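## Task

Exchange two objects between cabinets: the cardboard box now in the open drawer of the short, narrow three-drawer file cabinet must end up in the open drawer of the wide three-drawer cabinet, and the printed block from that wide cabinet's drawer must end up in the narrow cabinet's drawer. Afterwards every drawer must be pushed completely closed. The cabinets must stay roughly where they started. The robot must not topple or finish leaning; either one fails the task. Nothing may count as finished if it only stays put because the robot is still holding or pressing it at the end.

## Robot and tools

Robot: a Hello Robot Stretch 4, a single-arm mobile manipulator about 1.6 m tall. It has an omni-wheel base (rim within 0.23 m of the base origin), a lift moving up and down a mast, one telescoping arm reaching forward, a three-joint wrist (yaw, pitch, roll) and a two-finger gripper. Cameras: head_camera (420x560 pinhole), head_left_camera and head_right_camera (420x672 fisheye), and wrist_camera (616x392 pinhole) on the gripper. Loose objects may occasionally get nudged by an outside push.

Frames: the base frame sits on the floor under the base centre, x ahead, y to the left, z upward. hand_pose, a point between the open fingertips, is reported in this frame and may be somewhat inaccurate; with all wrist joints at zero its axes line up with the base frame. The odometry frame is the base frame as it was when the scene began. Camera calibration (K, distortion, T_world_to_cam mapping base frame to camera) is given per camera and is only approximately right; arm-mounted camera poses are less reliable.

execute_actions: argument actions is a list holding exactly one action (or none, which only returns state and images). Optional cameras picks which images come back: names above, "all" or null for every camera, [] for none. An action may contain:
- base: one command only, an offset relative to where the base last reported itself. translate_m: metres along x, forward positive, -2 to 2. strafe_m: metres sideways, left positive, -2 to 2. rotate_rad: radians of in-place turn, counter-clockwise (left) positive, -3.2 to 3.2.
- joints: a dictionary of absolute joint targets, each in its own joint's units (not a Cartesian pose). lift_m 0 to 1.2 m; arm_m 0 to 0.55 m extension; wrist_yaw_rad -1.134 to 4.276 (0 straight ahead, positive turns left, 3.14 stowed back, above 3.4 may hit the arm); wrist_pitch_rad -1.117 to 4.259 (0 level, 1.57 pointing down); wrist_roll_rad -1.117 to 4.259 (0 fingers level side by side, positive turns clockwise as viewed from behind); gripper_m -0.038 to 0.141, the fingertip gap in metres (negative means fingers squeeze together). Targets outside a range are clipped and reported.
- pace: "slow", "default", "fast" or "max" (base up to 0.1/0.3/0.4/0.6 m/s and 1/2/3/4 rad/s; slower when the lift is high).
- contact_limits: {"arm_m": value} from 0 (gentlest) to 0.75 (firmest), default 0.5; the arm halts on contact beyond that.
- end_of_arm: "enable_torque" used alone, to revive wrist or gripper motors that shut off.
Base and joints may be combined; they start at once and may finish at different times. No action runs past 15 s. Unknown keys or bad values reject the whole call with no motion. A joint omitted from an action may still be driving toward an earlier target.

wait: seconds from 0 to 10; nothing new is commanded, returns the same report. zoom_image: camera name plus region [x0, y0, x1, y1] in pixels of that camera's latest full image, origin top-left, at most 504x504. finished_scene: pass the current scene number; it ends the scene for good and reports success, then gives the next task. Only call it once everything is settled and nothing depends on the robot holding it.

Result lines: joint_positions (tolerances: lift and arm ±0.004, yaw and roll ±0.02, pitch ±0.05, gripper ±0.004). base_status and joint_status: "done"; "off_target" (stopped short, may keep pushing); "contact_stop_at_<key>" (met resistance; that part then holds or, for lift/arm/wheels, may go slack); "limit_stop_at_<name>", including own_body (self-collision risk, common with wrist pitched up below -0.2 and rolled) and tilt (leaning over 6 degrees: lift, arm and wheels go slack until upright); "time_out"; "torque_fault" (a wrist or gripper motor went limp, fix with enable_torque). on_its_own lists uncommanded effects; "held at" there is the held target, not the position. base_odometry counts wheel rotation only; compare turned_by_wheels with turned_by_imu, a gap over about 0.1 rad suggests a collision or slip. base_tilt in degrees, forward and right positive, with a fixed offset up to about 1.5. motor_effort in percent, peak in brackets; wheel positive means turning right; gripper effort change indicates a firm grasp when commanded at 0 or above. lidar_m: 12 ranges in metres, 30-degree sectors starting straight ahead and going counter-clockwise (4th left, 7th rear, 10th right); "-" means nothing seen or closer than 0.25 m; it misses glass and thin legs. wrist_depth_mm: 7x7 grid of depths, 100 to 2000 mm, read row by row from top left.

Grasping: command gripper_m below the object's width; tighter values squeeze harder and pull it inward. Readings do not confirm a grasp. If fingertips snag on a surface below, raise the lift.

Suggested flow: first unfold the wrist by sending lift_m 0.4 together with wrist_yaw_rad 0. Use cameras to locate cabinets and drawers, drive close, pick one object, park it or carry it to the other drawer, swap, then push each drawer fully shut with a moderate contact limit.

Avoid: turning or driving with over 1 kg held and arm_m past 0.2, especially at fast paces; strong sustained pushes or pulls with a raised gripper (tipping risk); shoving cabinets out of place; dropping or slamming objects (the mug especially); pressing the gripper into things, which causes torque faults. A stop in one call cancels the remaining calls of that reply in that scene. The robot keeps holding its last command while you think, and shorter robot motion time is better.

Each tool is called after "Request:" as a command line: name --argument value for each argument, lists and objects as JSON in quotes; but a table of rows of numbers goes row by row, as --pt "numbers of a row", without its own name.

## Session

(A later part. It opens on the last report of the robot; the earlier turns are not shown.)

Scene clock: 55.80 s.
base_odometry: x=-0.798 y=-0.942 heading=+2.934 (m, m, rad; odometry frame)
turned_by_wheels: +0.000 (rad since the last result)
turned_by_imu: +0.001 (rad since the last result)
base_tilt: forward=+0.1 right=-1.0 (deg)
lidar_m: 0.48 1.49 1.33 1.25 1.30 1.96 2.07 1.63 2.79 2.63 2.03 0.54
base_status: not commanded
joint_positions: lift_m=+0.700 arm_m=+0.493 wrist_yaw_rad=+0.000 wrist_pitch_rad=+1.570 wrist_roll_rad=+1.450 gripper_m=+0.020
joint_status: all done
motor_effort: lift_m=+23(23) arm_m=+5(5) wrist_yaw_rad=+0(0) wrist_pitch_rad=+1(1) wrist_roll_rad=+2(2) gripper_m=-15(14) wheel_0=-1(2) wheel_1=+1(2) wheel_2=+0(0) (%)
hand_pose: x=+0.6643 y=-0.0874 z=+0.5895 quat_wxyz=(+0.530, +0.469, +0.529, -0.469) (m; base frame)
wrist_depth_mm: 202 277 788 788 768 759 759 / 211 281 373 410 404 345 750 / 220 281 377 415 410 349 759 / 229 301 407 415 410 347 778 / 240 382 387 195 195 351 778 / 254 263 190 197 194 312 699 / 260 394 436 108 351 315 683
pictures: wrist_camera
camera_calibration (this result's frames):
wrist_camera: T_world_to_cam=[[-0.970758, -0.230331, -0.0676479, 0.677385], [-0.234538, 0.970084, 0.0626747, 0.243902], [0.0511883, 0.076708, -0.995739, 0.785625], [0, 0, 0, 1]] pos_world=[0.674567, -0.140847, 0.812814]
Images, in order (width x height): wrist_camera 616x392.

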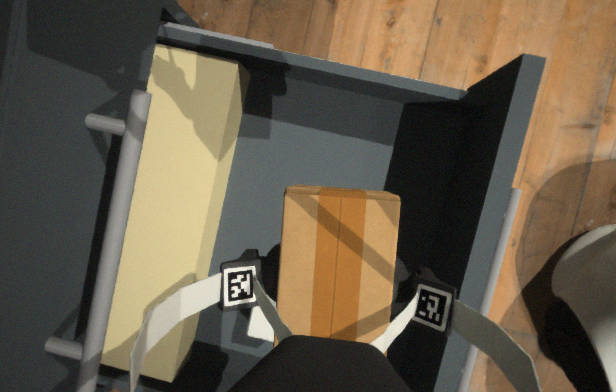

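Request:
execute_actions --actions '[{"base":{"translate_m":-0.12},"joints":{"arm_m":0.25,"wrist_pitch_rad":1.9}}]' --cameras '[]'

Request:
execute_actions --actions '[{"joints":{"lift_m":0.29}}]' --cameras '["head_camera"]'

Request:
execute_actions --actions '[{"base":{"translate_m":0.25},"pace":"slow"}]' --cameras '["head_camera","head_right_camera"]'

Scene clock: 59.07 s.
base_odometry: x=-0.680 y=-0.967 heading=+2.934 (m, m, rad; odometry frame)
turned_by_wheels: +0.000 (rad since the last result)
turned_by_imu: +0.001 (rad since the last result)
base_tilt: forward=+0.1 right=-0.8 (deg)
lidar_m: 0.61 1.61 1.31 1.26 1.84 1.96 2.08 1.49 2.02 2.63 2.19 0.66
base_status: done
joint_positions: lift_m=+0.700 arm_m=+0.251 wrist_yaw_rad=+0.000 wrist_pitch_rad=+1.899 wrist_roll_rad=+1.450 gripper_m=+0.020
joint_status: all done
motor_effort: lift_m=+23(23) arm_m=-5(6) wrist_yaw_rad=+1(0) wrist_pitch_rad=+3(8) wrist_roll_rad=+0(2) gripper_m=-17(16) wheel_0=-2(5) wheel_1=-1(2) wheel_2=-1(10) (%)
hand_pose: x=+0.3287 y=-0.0874 z=+0.6049 quat_wxyz=(+0.436, +0.386, +0.609, -0.539) (m; base frame)
wrist_depth_mm: 676 707 741 798 854 891 960 / 683 723 768 809 854 917 976 / 699 741 788 820 878 931 1008 / 707 741 778 230 661 715 1025 / 723 768 778 196 196 707 525 / 741 759 190 197 195 723 1060 / 750 788 820 108 715 991 1098
pictures: none
No camera images: the call's "cameras" was empty. Leave "cameras" out to get every camera's image.

Scene clock: 61.70 s.
base_odometry: x=-0.680 y=-0.967 heading=+2.934 (m, m, rad; odometry frame)
turned_by_wheels: +0.000 (rad since the last result)
turned_by_imu: +0.001 (rad since the last result)
base_tilt: forward=+0.2 right=-0.9 (deg)
lidar_m: 0.58 1.62 1.32 1.26 1.86 1.94 2.07 1.52 2.02 2.64 2.18 0.68
base_status: not commanded
joint_positions: lift_m=+0.290 arm_m=+0.251 wrist_yaw_rad=+0.000 wrist_pitch_rad=+1.899 wrist_roll_rad=+1.450 gripper_m=+0.020
joint_status: all done
motor_effort: lift_m=+18(24) arm_m=-5(5) wrist_yaw_rad=+0(0) wrist_pitch_rad=+2(2) wrist_roll_rad=+2(1) gripper_m=-15(15) wheel_0=-2(2) wheel_1=-1(1) wheel_2=-1(1) (%)
hand_pose: x=+0.3287 y=-0.0874 z=+0.1953 quat_wxyz=(+0.436, +0.386, +0.609, -0.539) (m; base frame)
wrist_depth_mm: 336 353 373 397 418 442 480 / 342 359 382 402 427 455 488 / 345 368 387 410 436 462 496 / 355 373 394 231 430 404 315 / 362 377 397 196 196 315 267 / 364 382 190 198 194 262 251 / 375 389 415 108 304 256 256
pictures: head_camera
Images, in order (width x height): head_camera 420x560.

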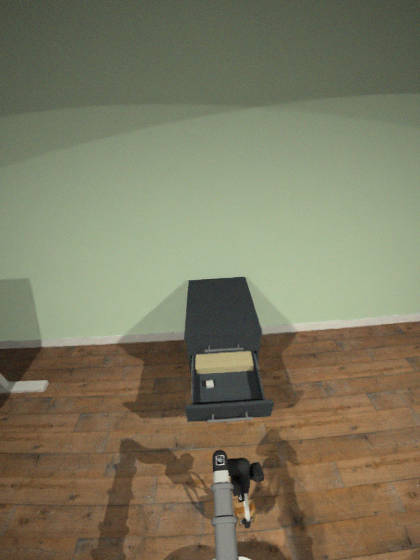

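Scene clock: 65.47 s.
base_odometry: x=-0.925 y=-0.916 heading=+2.934 (m, m, rad; odometry frame)
turned_by_wheels: +0.000 (rad since the last result)
turned_by_imu: +0.002 (rad since the last result)
base_tilt: forward=+0.0 right=-0.9 (deg)
lidar_m: 0.47 0.50 1.34 1.25 1.31 2.03 2.09 1.75 2.79 2.66 1.84 0.51
base_status: done
joint_positions: lift_m=+0.290 arm_m=+0.250 wrist_yaw_rad=-0.001 wrist_pitch_rad=+1.899 wrist_roll_rad=+1.450 gripper_m=+0.020
joint_status: not commanded
motor_effort: lift_m=+18(18) arm_m=-2(5) wrist_yaw_rad=+2(15) wrist_pitch_rad=+2(3) wrist_roll_rad=+1(2) gripper_m=-17(17) wheel_0=+3(4) wheel_1=+2(2) wheel_2=-3(6) (%)
hand_pose: x=+0.3280 y=-0.0873 z=+0.1953 quat_wxyz=(+0.435, +0.386, +0.609, -0.539) (m; base frame)
wrist_depth_mm: 338 353 375 397 418 445 477 / 342 362 379 404 427 455 484 / 347 366 384 410 436 462 496 / 353 370 394 230 436 404 314 / 359 379 394 196 196 314 266 / 366 379 190 197 194 260 252 / 375 389 415 108 303 255 256
pictures: head_camera, head_right_camera
Images, in order (width x height): head_camera 420x560, head_right_camera 420x672.

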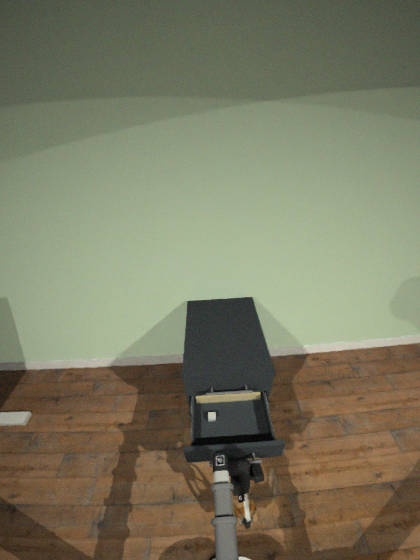

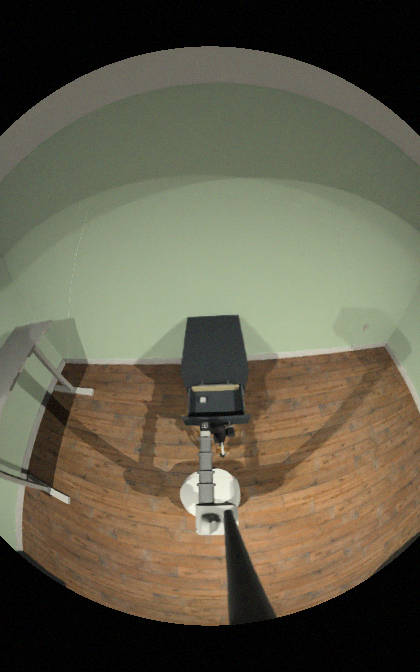

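Working.

Request:
execute_actions --actions '[{"joints":{"arm_m":0.5},"contact_limits":{"arm_m":0.3},"pace":"slow"}]' --cameras '["head_camera"]'

Scene clock: 69.07 s.
base_odometry: x=-0.925 y=-0.916 heading=+2.934 (m, m, rad; odometry frame)
turned_by_wheels: +0.000 (rad since the last result)
turned_by_imu: +0.001 (rad since the last result)
base_tilt: forward=-0.1 right=-1.0 (deg)
lidar_m: 0.67 1.34 1.32 1.25 1.30 2.01 2.09 1.76 2.79 2.64 1.85 0.73
base_status: not commanded
joint_positions: lift_m=+0.290 arm_m=+0.480 wrist_yaw_rad=+0.000 wrist_pitch_rad=+1.899 wrist_roll_rad=+1.450 gripper_m=+0.020
joint_status: arm_m contact_stop (moved +0.230 of +0.250)
on_its_own: arm_m is slack since a contact_stop (your +0.500 is given up)
motor_effort: lift_m=+19(19) arm_m=+0(17) wrist_yaw_rad=+1(6) wrist_pitch_rad=+3(5) wrist_roll_rad=+1(1) gripper_m=-16(16) wheel_0=+0(6) wheel_1=+0(6) wheel_2=+0(11) (%)
contact_limits: arm_m 0.3
hand_pose: x=+0.5581 y=-0.0874 z=+0.1952 quat_wxyz=(+0.436, +0.386, +0.609, -0.539) (m; base frame)
wrist_depth_mm: 177 297 373 394 418 445 473 / 183 362 379 399 427 452 484 / 193 366 387 410 436 462 496 / 202 375 392 231 439 473 504 / 213 379 394 196 196 484 504 / 233 379 190 197 195 492 459 / 255 392 415 108 480 492 442
pictures: head_camera
Images, in order (width x height): head_camera 420x560.

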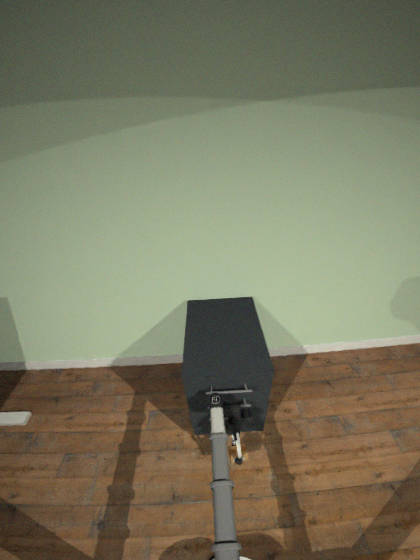

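Request:
execute_actions --actions '[{"joints":{"arm_m":0.25}}]' --cameras '["head_camera"]'

Request:
zoom_image --camera "head_camera" --region '[160, 340, 300, 460]'

Scene clock: 71.40 s.
base_odometry: x=-0.925 y=-0.916 heading=+2.934 (m, m, rad; odometry frame)
turned_by_wheels: +0.000 (rad since the last result)
turned_by_imu: +0.001 (rad since the last result)
base_tilt: forward=+0.2 right=-0.9 (deg)
lidar_m: 0.67 1.37 1.32 1.27 1.32 2.01 2.08 1.74 2.79 2.65 1.83 0.73
base_status: not commanded
joint_positions: lift_m=+0.290 arm_m=+0.251 wrist_yaw_rad=+0.000 wrist_pitch_rad=+1.899 wrist_roll_rad=+1.450 gripper_m=+0.020
joint_status: all done
motor_effort: lift_m=+19(19) arm_m=-5(6) wrist_yaw_rad=+1(0) wrist_pitch_rad=+3(3) wrist_roll_rad=+1(1) gripper_m=-16(17) wheel_0=+0(0) wheel_1=+0(0) wheel_2=+1(1) (%)
hand_pose: x=+0.3287 y=-0.0874 z=+0.1953 quat_wxyz=(+0.436, +0.386, +0.609, -0.539) (m; base frame)
wrist_depth_mm: 340 355 373 394 418 442 473 / 342 362 379 402 424 455 484 / 349 366 389 410 436 462 496 / 355 375 394 230 430 404 315 / 359 382 394 195 196 315 267 / 366 382 191 197 194 262 252 / 373 392 415 108 306 256 255
pictures: head_camera
Images, in order (width x height): head_camera 420x560.

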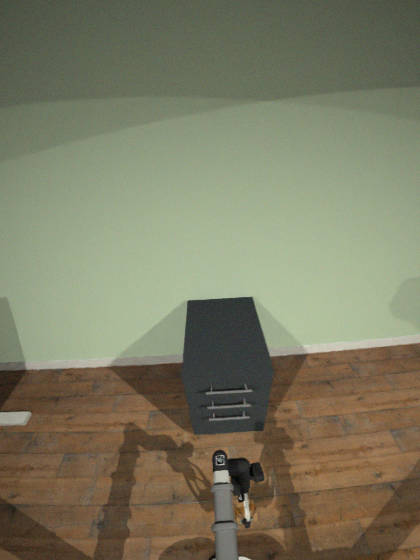

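Region (160, 340, 300, 460) of head_camera's 420x560 image, scaled by 3.600, with more detail than that image has; it fills the top 432 rows of this view, and the rest is white.

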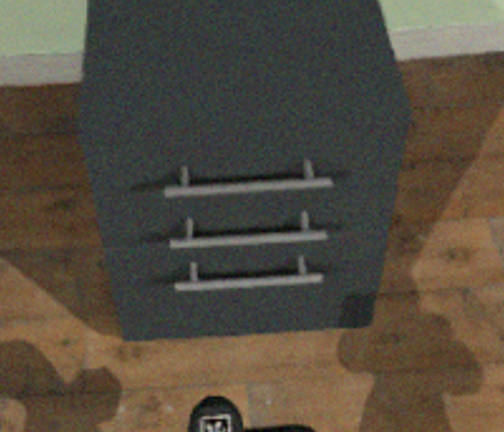

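Request:
execute_actions --actions '[{"base":{"rotate_rad":-2.5},"joints":{"lift_m":0.6,"arm_m":0.15}}]' --cameras '[]'

Request:
execute_actions --actions '[{"base":{"translate_m":1.5},"joints":{"wrist_pitch_rad":1.57,"wrist_roll_rad":0},"pace":"fast"}]' --cameras '[]'

Request:
execute_actions --actions '[{"base":{"rotate_rad":-0.7},"joints":{"arm_m":0.45}}]' --cameras '["head_camera","wrist_camera"]'

Scene clock: 74.97 s.
base_odometry: x=-0.925 y=-0.916 heading=+0.434 (m, m, rad; odometry frame)
turned_by_wheels: -2.500 (rad since the last result)
turned_by_imu: -2.463 (rad since the last result)
base_tilt: forward=+0.0 right=-0.9 (deg)
lidar_m: 1.79 2.67 2.64 1.66 0.67 0.67 1.41 1.30 1.26 2.02 2.26 1.75
base_status: done
joint_positions: lift_m=+0.600 arm_m=+0.151 wrist_yaw_rad=+0.000 wrist_pitch_rad=+1.899 wrist_roll_rad=+1.450 gripper_m=+0.020
joint_status: all done
motor_effort: lift_m=+23(27) arm_m=-5(5) wrist_yaw_rad=-1(0) wrist_pitch_rad=+3(4) wrist_roll_rad=+0(1) gripper_m=-17(16) wheel_0=+2(7) wheel_1=+0(8) wheel_2=+1(8) (%)
hand_pose: x=+0.2288 y=-0.0874 z=+0.5049 quat_wxyz=(+0.436, +0.386, +0.609, -0.539) (m; base frame)
wrist_depth_mm: 597 621 654 699 741 798 831 / 609 640 676 707 750 798 854 / 615 647 683 715 759 820 854 / 627 654 699 231 549 809 891 / 634 668 699 195 197 580 421 / 654 676 190 197 195 609 931 / 654 699 732 108 591 615 960
pictures: none
No camera images: the call's "cameras" was empty. Leave "cameras" out to get every camera's image.

Scene clock: 80.00 s.
base_odometry: x=+0.436 y=-0.284 heading=+0.434 (m, m, rad; odometry frame)
turned_by_wheels: +0.000 (rad since the last result)
turned_by_imu: +0.005 (rad since the last result)
base_tilt: forward=+0.0 right=-1.0 (deg)
lidar_m: 0.47 1.76 1.75 1.90 2.50 2.00 2.06 2.30 2.29 0.60 0.47 0.43
base_status: done
joint_positions: lift_m=+0.600 arm_m=+0.151 wrist_yaw_rad=+0.000 wrist_pitch_rad=+1.570 wrist_roll_rad=+0.000 gripper_m=+0.020
joint_status: all done
motor_effort: lift_m=+23(23) arm_m=-4(5) wrist_yaw_rad=+0(0) wrist_pitch_rad=+2(4) wrist_roll_rad=+0(11) gripper_m=-18(17) wheel_0=+1(8) wheel_1=+1(6) wheel_2=+1(11) (%)
hand_pose: x=+0.3218 y=-0.0874 z=+0.4895 quat_wxyz=(+0.707, +0.000, +0.707, +0.000) (m; base frame)
wrist_depth_mm: 732 715 715 574 347 609 597 / 741 723 707 691 427 392 603 / 750 741 715 699 691 384 609 / 759 732 715 699 699 597 355 / 759 750 732 196 194 691 477 / 768 759 190 196 194 691 691 / 788 647 525 108 715 699 691
pictures: none
No camera images: the call's "cameras" was empty. Leave "cameras" out to get every camera's image.

Scene clock: 82.00 s.
base_odometry: x=+0.436 y=-0.284 heading=-0.265 (m, m, rad; odometry frame)
turned_by_wheels: -0.700 (rad since the last result)
turned_by_imu: -0.689 (rad since the last result)
base_tilt: forward=+0.1 right=-0.9 (deg)
lidar_m: 0.44 0.46 0.64 1.74 1.84 2.37 2.48 2.03 2.33 2.29 1.86 0.48
base_status: done
joint_positions: lift_m=+0.600 arm_m=+0.449 wrist_yaw_rad=+0.000 wrist_pitch_rad=+1.570 wrist_roll_rad=+0.000 gripper_m=+0.020
joint_status: all done
motor_effort: lift_m=+23(22) arm_m=+4(4) wrist_yaw_rad=+0(1) wrist_pitch_rad=+0(0) wrist_roll_rad=+1(1) gripper_m=-17(15) wheel_0=+1(7) wheel_1=-1(8) wheel_2=+2(8) (%)
hand_pose: x=+0.6204 y=-0.0874 z=+0.4895 quat_wxyz=(+0.707, +0.000, +0.707, +0.000) (m; base frame)
wrist_depth_mm: 539 525 504 488 477 459 375 / 676 661 647 640 621 603 415 / 676 661 661 647 627 603 418 / 691 668 654 640 627 591 427 / 691 676 668 195 194 580 418 / 449 455 190 197 194 459 554 / 768 433 387 108 359 347 377
pictures: head_camera, wrist_camera
camera_calibration (this result's frames):
wrist_camera: T_world_to_cam=[[0.111371, -0.991535, -0.0667406, -0.110341], [-0.99137, -0.115523, 0.0619616, 0.614823], [-0.0691472, 0.0592639, -0.995845, 0.761511], [0, 0, 0, 1]] pos_world=[0.674462, -0.0835111, 0.712887]
Images, in order (width x height): head_camera 420x560, wrist_camera 616x392.

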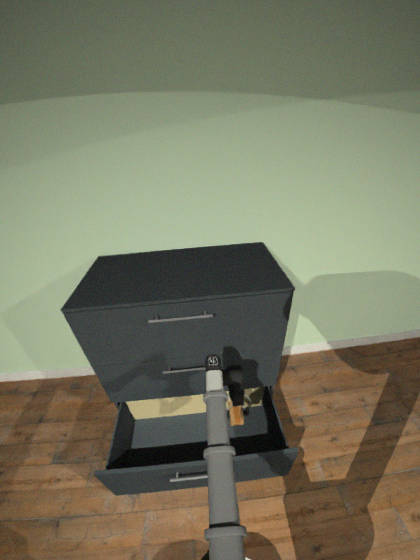

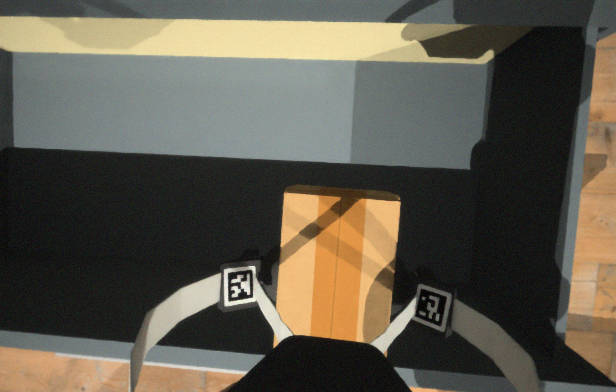

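Request:
execute_actions --actions '[{"base":{"rotate_rad":0.08},"joints":{"lift_m":0.21,"arm_m":0.47}}]' --cameras '[]'

Request:
execute_actions --actions '[{"joints":{"gripper_m":0.1}}]' --cameras '[]'

Request:
execute_actions --actions '[{"joints":{"lift_m":0.53}}]' --cameras '["wrist_camera"]'

Scene clock: 85.20 s.
base_odometry: x=+0.436 y=-0.284 heading=-0.185 (m, m, rad; odometry frame)
turned_by_wheels: +0.080 (rad since the last result)
turned_by_imu: +0.080 (rad since the last result)
base_tilt: forward=+0.0 right=-0.9 (deg)
lidar_m: 0.44 0.47 0.70 1.75 1.86 2.58 2.26 2.03 2.30 2.28 1.74 0.47
base_status: done
joint_positions: lift_m=+0.210 arm_m=+0.469 wrist_yaw_rad=+0.000 wrist_pitch_rad=+1.570 wrist_roll_rad=+0.000 gripper_m=+0.020
joint_status: all done
motor_effort: lift_m=+18(22) arm_m=+5(5) wrist_yaw_rad=+0(0) wrist_pitch_rad=+0(0) wrist_roll_rad=-2(1) gripper_m=-15(15) wheel_0=-1(5) wheel_1=+0(6) wheel_2=+2(5) (%)
hand_pose: x=+0.6403 y=-0.0874 z=+0.0999 quat_wxyz=(+0.707, +0.000, +0.707, +0.000) (m; base frame)
wrist_depth_mm: 266 260 256 252 247 242 238 / 271 265 259 253 249 244 241 / 272 268 262 257 252 247 243 / 277 271 265 255 253 250 246 / 279 274 267 195 195 253 248 / 283 276 190 197 195 252 250 / 286 281 274 108 262 257 254
pictures: none
No camera images: the call's "cameras" was empty. Leave "cameras" out to get every camera's image.

Scene clock: 86.83 s.
base_odometry: x=+0.436 y=-0.284 heading=-0.185 (m, m, rad; odometry frame)
turned_by_wheels: +0.000 (rad since the last result)
turned_by_imu: +0.001 (rad since the last result)
base_tilt: forward=+0.0 right=-0.9 (deg)
lidar_m: 0.43 0.47 0.68 1.76 1.86 2.57 2.28 2.02 2.31 2.30 1.75 0.47
base_status: not commanded
joint_positions: lift_m=+0.210 arm_m=+0.469 wrist_yaw_rad=+0.000 wrist_pitch_rad=+1.570 wrist_roll_rad=+0.000 gripper_m=+0.100
joint_status: all done
motor_effort: lift_m=+18(18) arm_m=+4(5) wrist_yaw_rad=+0(0) wrist_pitch_rad=+0(0) wrist_roll_rad=+1(0) gripper_m=-1(15) wheel_0=-1(1) wheel_1=+0(0) wheel_2=+2(2) (%)
hand_pose: x=+0.6403 y=-0.0874 z=+0.0999 quat_wxyz=(+0.707, +0.000, +0.707, +0.000) (m; base frame)
wrist_depth_mm: 267 260 256 252 247 241 238 / 271 265 259 254 250 245 241 / 274 268 263 257 253 247 243 / 277 271 266 258 253 250 245 / 279 274 267 212 254 252 249 / 283 277 270 214 211 252 251 / 287 281 273 108 262 257 253
pictures: none
No camera images: the call's "cameras" was empty. Leave "cameras" out to get every camera's image.

Scene clock: 89.17 s.
base_odometry: x=+0.436 y=-0.284 heading=-0.185 (m, m, rad; odometry frame)
turned_by_wheels: +0.000 (rad since the last result)
turned_by_imu: +0.001 (rad since the last result)
base_tilt: forward=-0.1 right=-0.9 (deg)
lidar_m: 0.43 0.47 0.70 1.75 1.85 2.57 2.27 2.00 2.30 2.30 1.74 0.47
base_status: not commanded
joint_positions: lift_m=+0.530 arm_m=+0.469 wrist_yaw_rad=+0.000 wrist_pitch_rad=+1.570 wrist_roll_rad=+0.000 gripper_m=+0.100
joint_status: all done
motor_effort: lift_m=+22(25) arm_m=+4(4) wrist_yaw_rad=+0(0) wrist_pitch_rad=+1(2) wrist_roll_rad=+0(0) gripper_m=+0(1) wheel_0=-1(0) wheel_1=+0(0) wheel_2=+2(2) (%)
hand_pose: x=+0.6403 y=-0.0874 z=+0.4195 quat_wxyz=(+0.707, +0.000, +0.707, +0.000) (m; base frame)
wrist_depth_mm: 569 512 466 427 263 244 233 / 597 585 580 569 559 539 466 / 609 591 585 569 564 544 484 / 615 603 591 580 569 554 473 / 609 609 591 585 569 559 466 / 452 480 442 535 539 535 449 / 343 351 384 108 430 424 424
pictures: wrist_camera
camera_calibration (this result's frames):
wrist_camera: T_world_to_cam=[[0.111257, -0.991547, -0.0667629, -0.11715], [-0.99137, -0.115422, 0.0621603, 0.638839], [-0.0693407, 0.0592709, -0.995831, 0.69331], [0, 0, 0, 1]] pos_world=[0.694434, -0.0835166, 0.642888]
Images, in order (width x height): wrist_camera 616x392.

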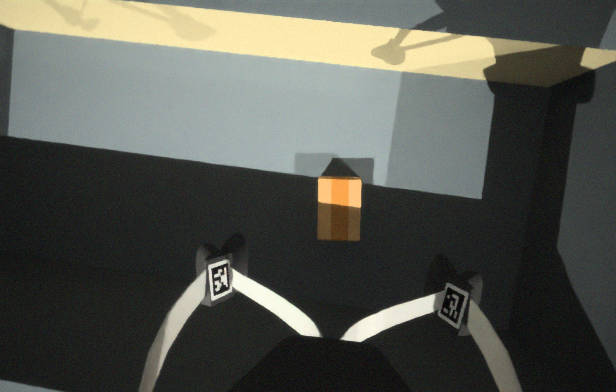

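Request:
execute_actions --actions '[{"base":{"strafe_m":0.06},"joints":{"arm_m":0.12,"wrist_yaw_rad":3.14,"gripper_m":0.05}}]' --cameras '[]'

Request:
execute_actions --actions '[{"joints":{"wrist_pitch_rad":0,"lift_m":0.15}}]' --cameras '[]'

Request:
execute_actions --actions '[{"base":{"translate_m":0.15},"joints":{"arm_m":0.55},"contact_limits":{"arm_m":0.35},"pace":"slow"}]' --cameras '["head_camera"]'

Scene clock: 92.63 s.
base_odometry: x=+0.447 y=-0.225 heading=-0.185 (m, m, rad; odometry frame)
turned_by_wheels: +0.000 (rad since the last result)
turned_by_imu: +0.001 (rad since the last result)
base_tilt: forward=+0.1 right=-1.0 (deg)
lidar_m: 0.44 0.46 1.75 1.70 1.79 2.54 2.35 2.03 2.36 2.36 1.75 0.47
base_status: done
joint_positions: lift_m=+0.530 arm_m=+0.121 wrist_yaw_rad=+3.139 wrist_pitch_rad=+1.570 wrist_roll_rad=+0.000 gripper_m=+0.050
joint_status: all done
motor_effort: lift_m=+22(22) arm_m=-5(4) wrist_yaw_rad=+2(5) wrist_pitch_rad=+0(1) wrist_roll_rad=-1(1) gripper_m=-2(1) wheel_0=+0(9) wheel_1=-2(7) wheel_2=+0(1) (%)
hand_pose: x=+0.2917 y=+0.0874 z=+0.4195 quat_wxyz=(+0.001, -0.707, +0.001, +0.707) (m; base frame)
wrist_depth_mm: 661 462 424 418 410 597 591 / 668 654 427 421 421 609 591 / 676 668 654 473 621 615 603 / 691 668 654 640 627 615 609 / 699 676 661 647 627 621 615 / 539 569 195 640 191 627 621 / 407 387 449 108 521 488 615
pictures: none
No camera images: the call's "cameras" was empty. Leave "cameras" out to get every camera's image.

Scene clock: 95.20 s.
base_odometry: x=+0.447 y=-0.225 heading=-0.185 (m, m, rad; odometry frame)
turned_by_wheels: +0.000 (rad since the last result)
turned_by_imu: +0.001 (rad since the last result)
base_tilt: forward=+0.1 right=-0.9 (deg)
lidar_m: 0.44 0.48 1.74 1.68 1.82 2.54 2.37 2.04 2.38 2.36 1.73 0.46
base_status: not commanded
joint_positions: lift_m=+0.150 arm_m=+0.121 wrist_yaw_rad=+3.140 wrist_pitch_rad=+0.003 wrist_roll_rad=+0.000 gripper_m=+0.050
joint_status: all done
motor_effort: lift_m=+18(17) arm_m=-4(5) wrist_yaw_rad=+0(1) wrist_pitch_rad=-5(11) wrist_roll_rad=+0(1) gripper_m=-2(4) wheel_0=+0(0) wheel_1=-2(1) wheel_2=+0(0) (%)
hand_pose: x=+0.0033 y=+0.0879 z=+0.3277 quat_wxyz=(+0.001, -0.001, +0.000, +1.000) (m; base frame)
wrist_depth_mm: - 108 123 - - - - / - 109 122 - - - - / 127 122 144 345 - - - / - 296 - - - - - / 1336 310 1537 1661 1921 - - / 891 317 195 960 190 1160 1205 / 298 296 320 108 778 723 820
pictures: none
No camera images: the call's "cameras" was empty. Leave "cameras" out to get every camera's image.

Scene clock: 99.43 s.
base_odometry: x=+0.594 y=-0.253 heading=-0.185 (m, m, rad; odometry frame)
turned_by_wheels: +0.000 (rad since the last result)
turned_by_imu: +0.010 (rad since the last result)
base_tilt: forward=+0.1 right=-0.8 (deg)
lidar_m: 0.61 0.68 1.70 1.68 1.80 2.57 2.49 2.18 2.42 2.36 1.53 0.65
base_status: done
joint_positions: lift_m=+0.151 arm_m=+0.433 wrist_yaw_rad=+3.140 wrist_pitch_rad=+0.002 wrist_roll_rad=+0.000 gripper_m=+0.050
joint_status: arm_m contact_stop (moved +0.312 of +0.429)
on_its_own: arm_m is slack since a contact_stop (your +0.550 is given up)
motor_effort: lift_m=+11(18) arm_m=+0(21) wrist_yaw_rad=+1(3) wrist_pitch_rad=-4(8) wrist_roll_rad=+0(1) gripper_m=-2(3) wheel_0=+4(8) wheel_1=+4(6) wheel_2=-3(16) (%)
contact_limits: arm_m 0.35
hand_pose: x=+0.3157 y=+0.0880 z=+0.3284 quat_wxyz=(+0.001, -0.001, +0.000, +1.000) (m; base frame)
wrist_depth_mm: - 107 - - - - - / - 111 165 - - - - / - 137 210 445 - - - / - - - - - - - / 1336 1430 621 1708 1808 - - / 904 462 195 436 189 1160 1205 / 668 399 359 108 449 723 842
pictures: head_camera
Images, in order (width x height): head_camera 420x560.

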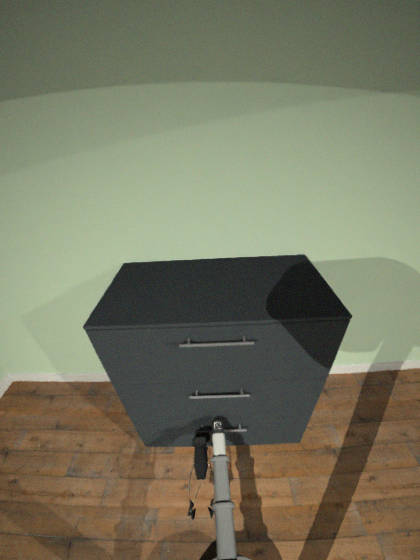

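Request:
execute_actions --actions '[{"joints":{"arm_m":0.3}}]' --cameras '["head_camera"]'

Request:
zoom_image --camera "head_camera" --region '[100, 340, 340, 480]'

Scene clock: 101.30 s.
base_odometry: x=+0.594 y=-0.253 heading=-0.185 (m, m, rad; odometry frame)
turned_by_wheels: +0.000 (rad since the last result)
turned_by_imu: +0.001 (rad since the last result)
base_tilt: forward=+0.1 right=-0.9 (deg)
lidar_m: 0.60 0.67 1.70 1.66 1.79 2.56 2.46 2.18 2.40 2.35 1.53 0.67
base_status: not commanded
joint_positions: lift_m=+0.150 arm_m=+0.301 wrist_yaw_rad=+3.140 wrist_pitch_rad=+0.002 wrist_roll_rad=+0.000 gripper_m=+0.050
joint_status: all done
motor_effort: lift_m=+17(17) arm_m=-5(4) wrist_yaw_rad=+0(1) wrist_pitch_rad=-6(7) wrist_roll_rad=+0(1) gripper_m=-3(1) wheel_0=+2(4) wheel_1=+2(4) wheel_2=-2(3) (%)
hand_pose: x=+0.1834 y=+0.0879 z=+0.3278 quat_wxyz=(+0.001, -0.001, +0.000, +1.000) (m; base frame)
wrist_depth_mm: - 111 455 - - - - / - 111 146 - - - - / - 137 160 433 - - - / - - 484 - - - - / 1336 1464 496 1708 1921 - - / 878 418 195 433 190 1138 1229 / 319 294 320 108 351 723 831
pictures: head_camera
Images, in order (width x height): head_camera 420x560.

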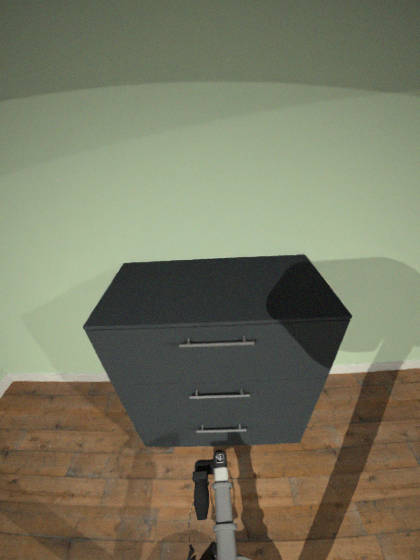

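Region (100, 340, 340, 480) of head_camera's 420x560 image, scaled by 2.100, with more detail than that image has; it fills the top 294 rows of this view, and the rest is white.

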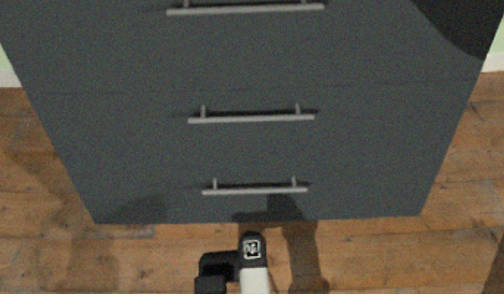

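Request:
finished_scene --scene 1

The scene is finished: the task was done.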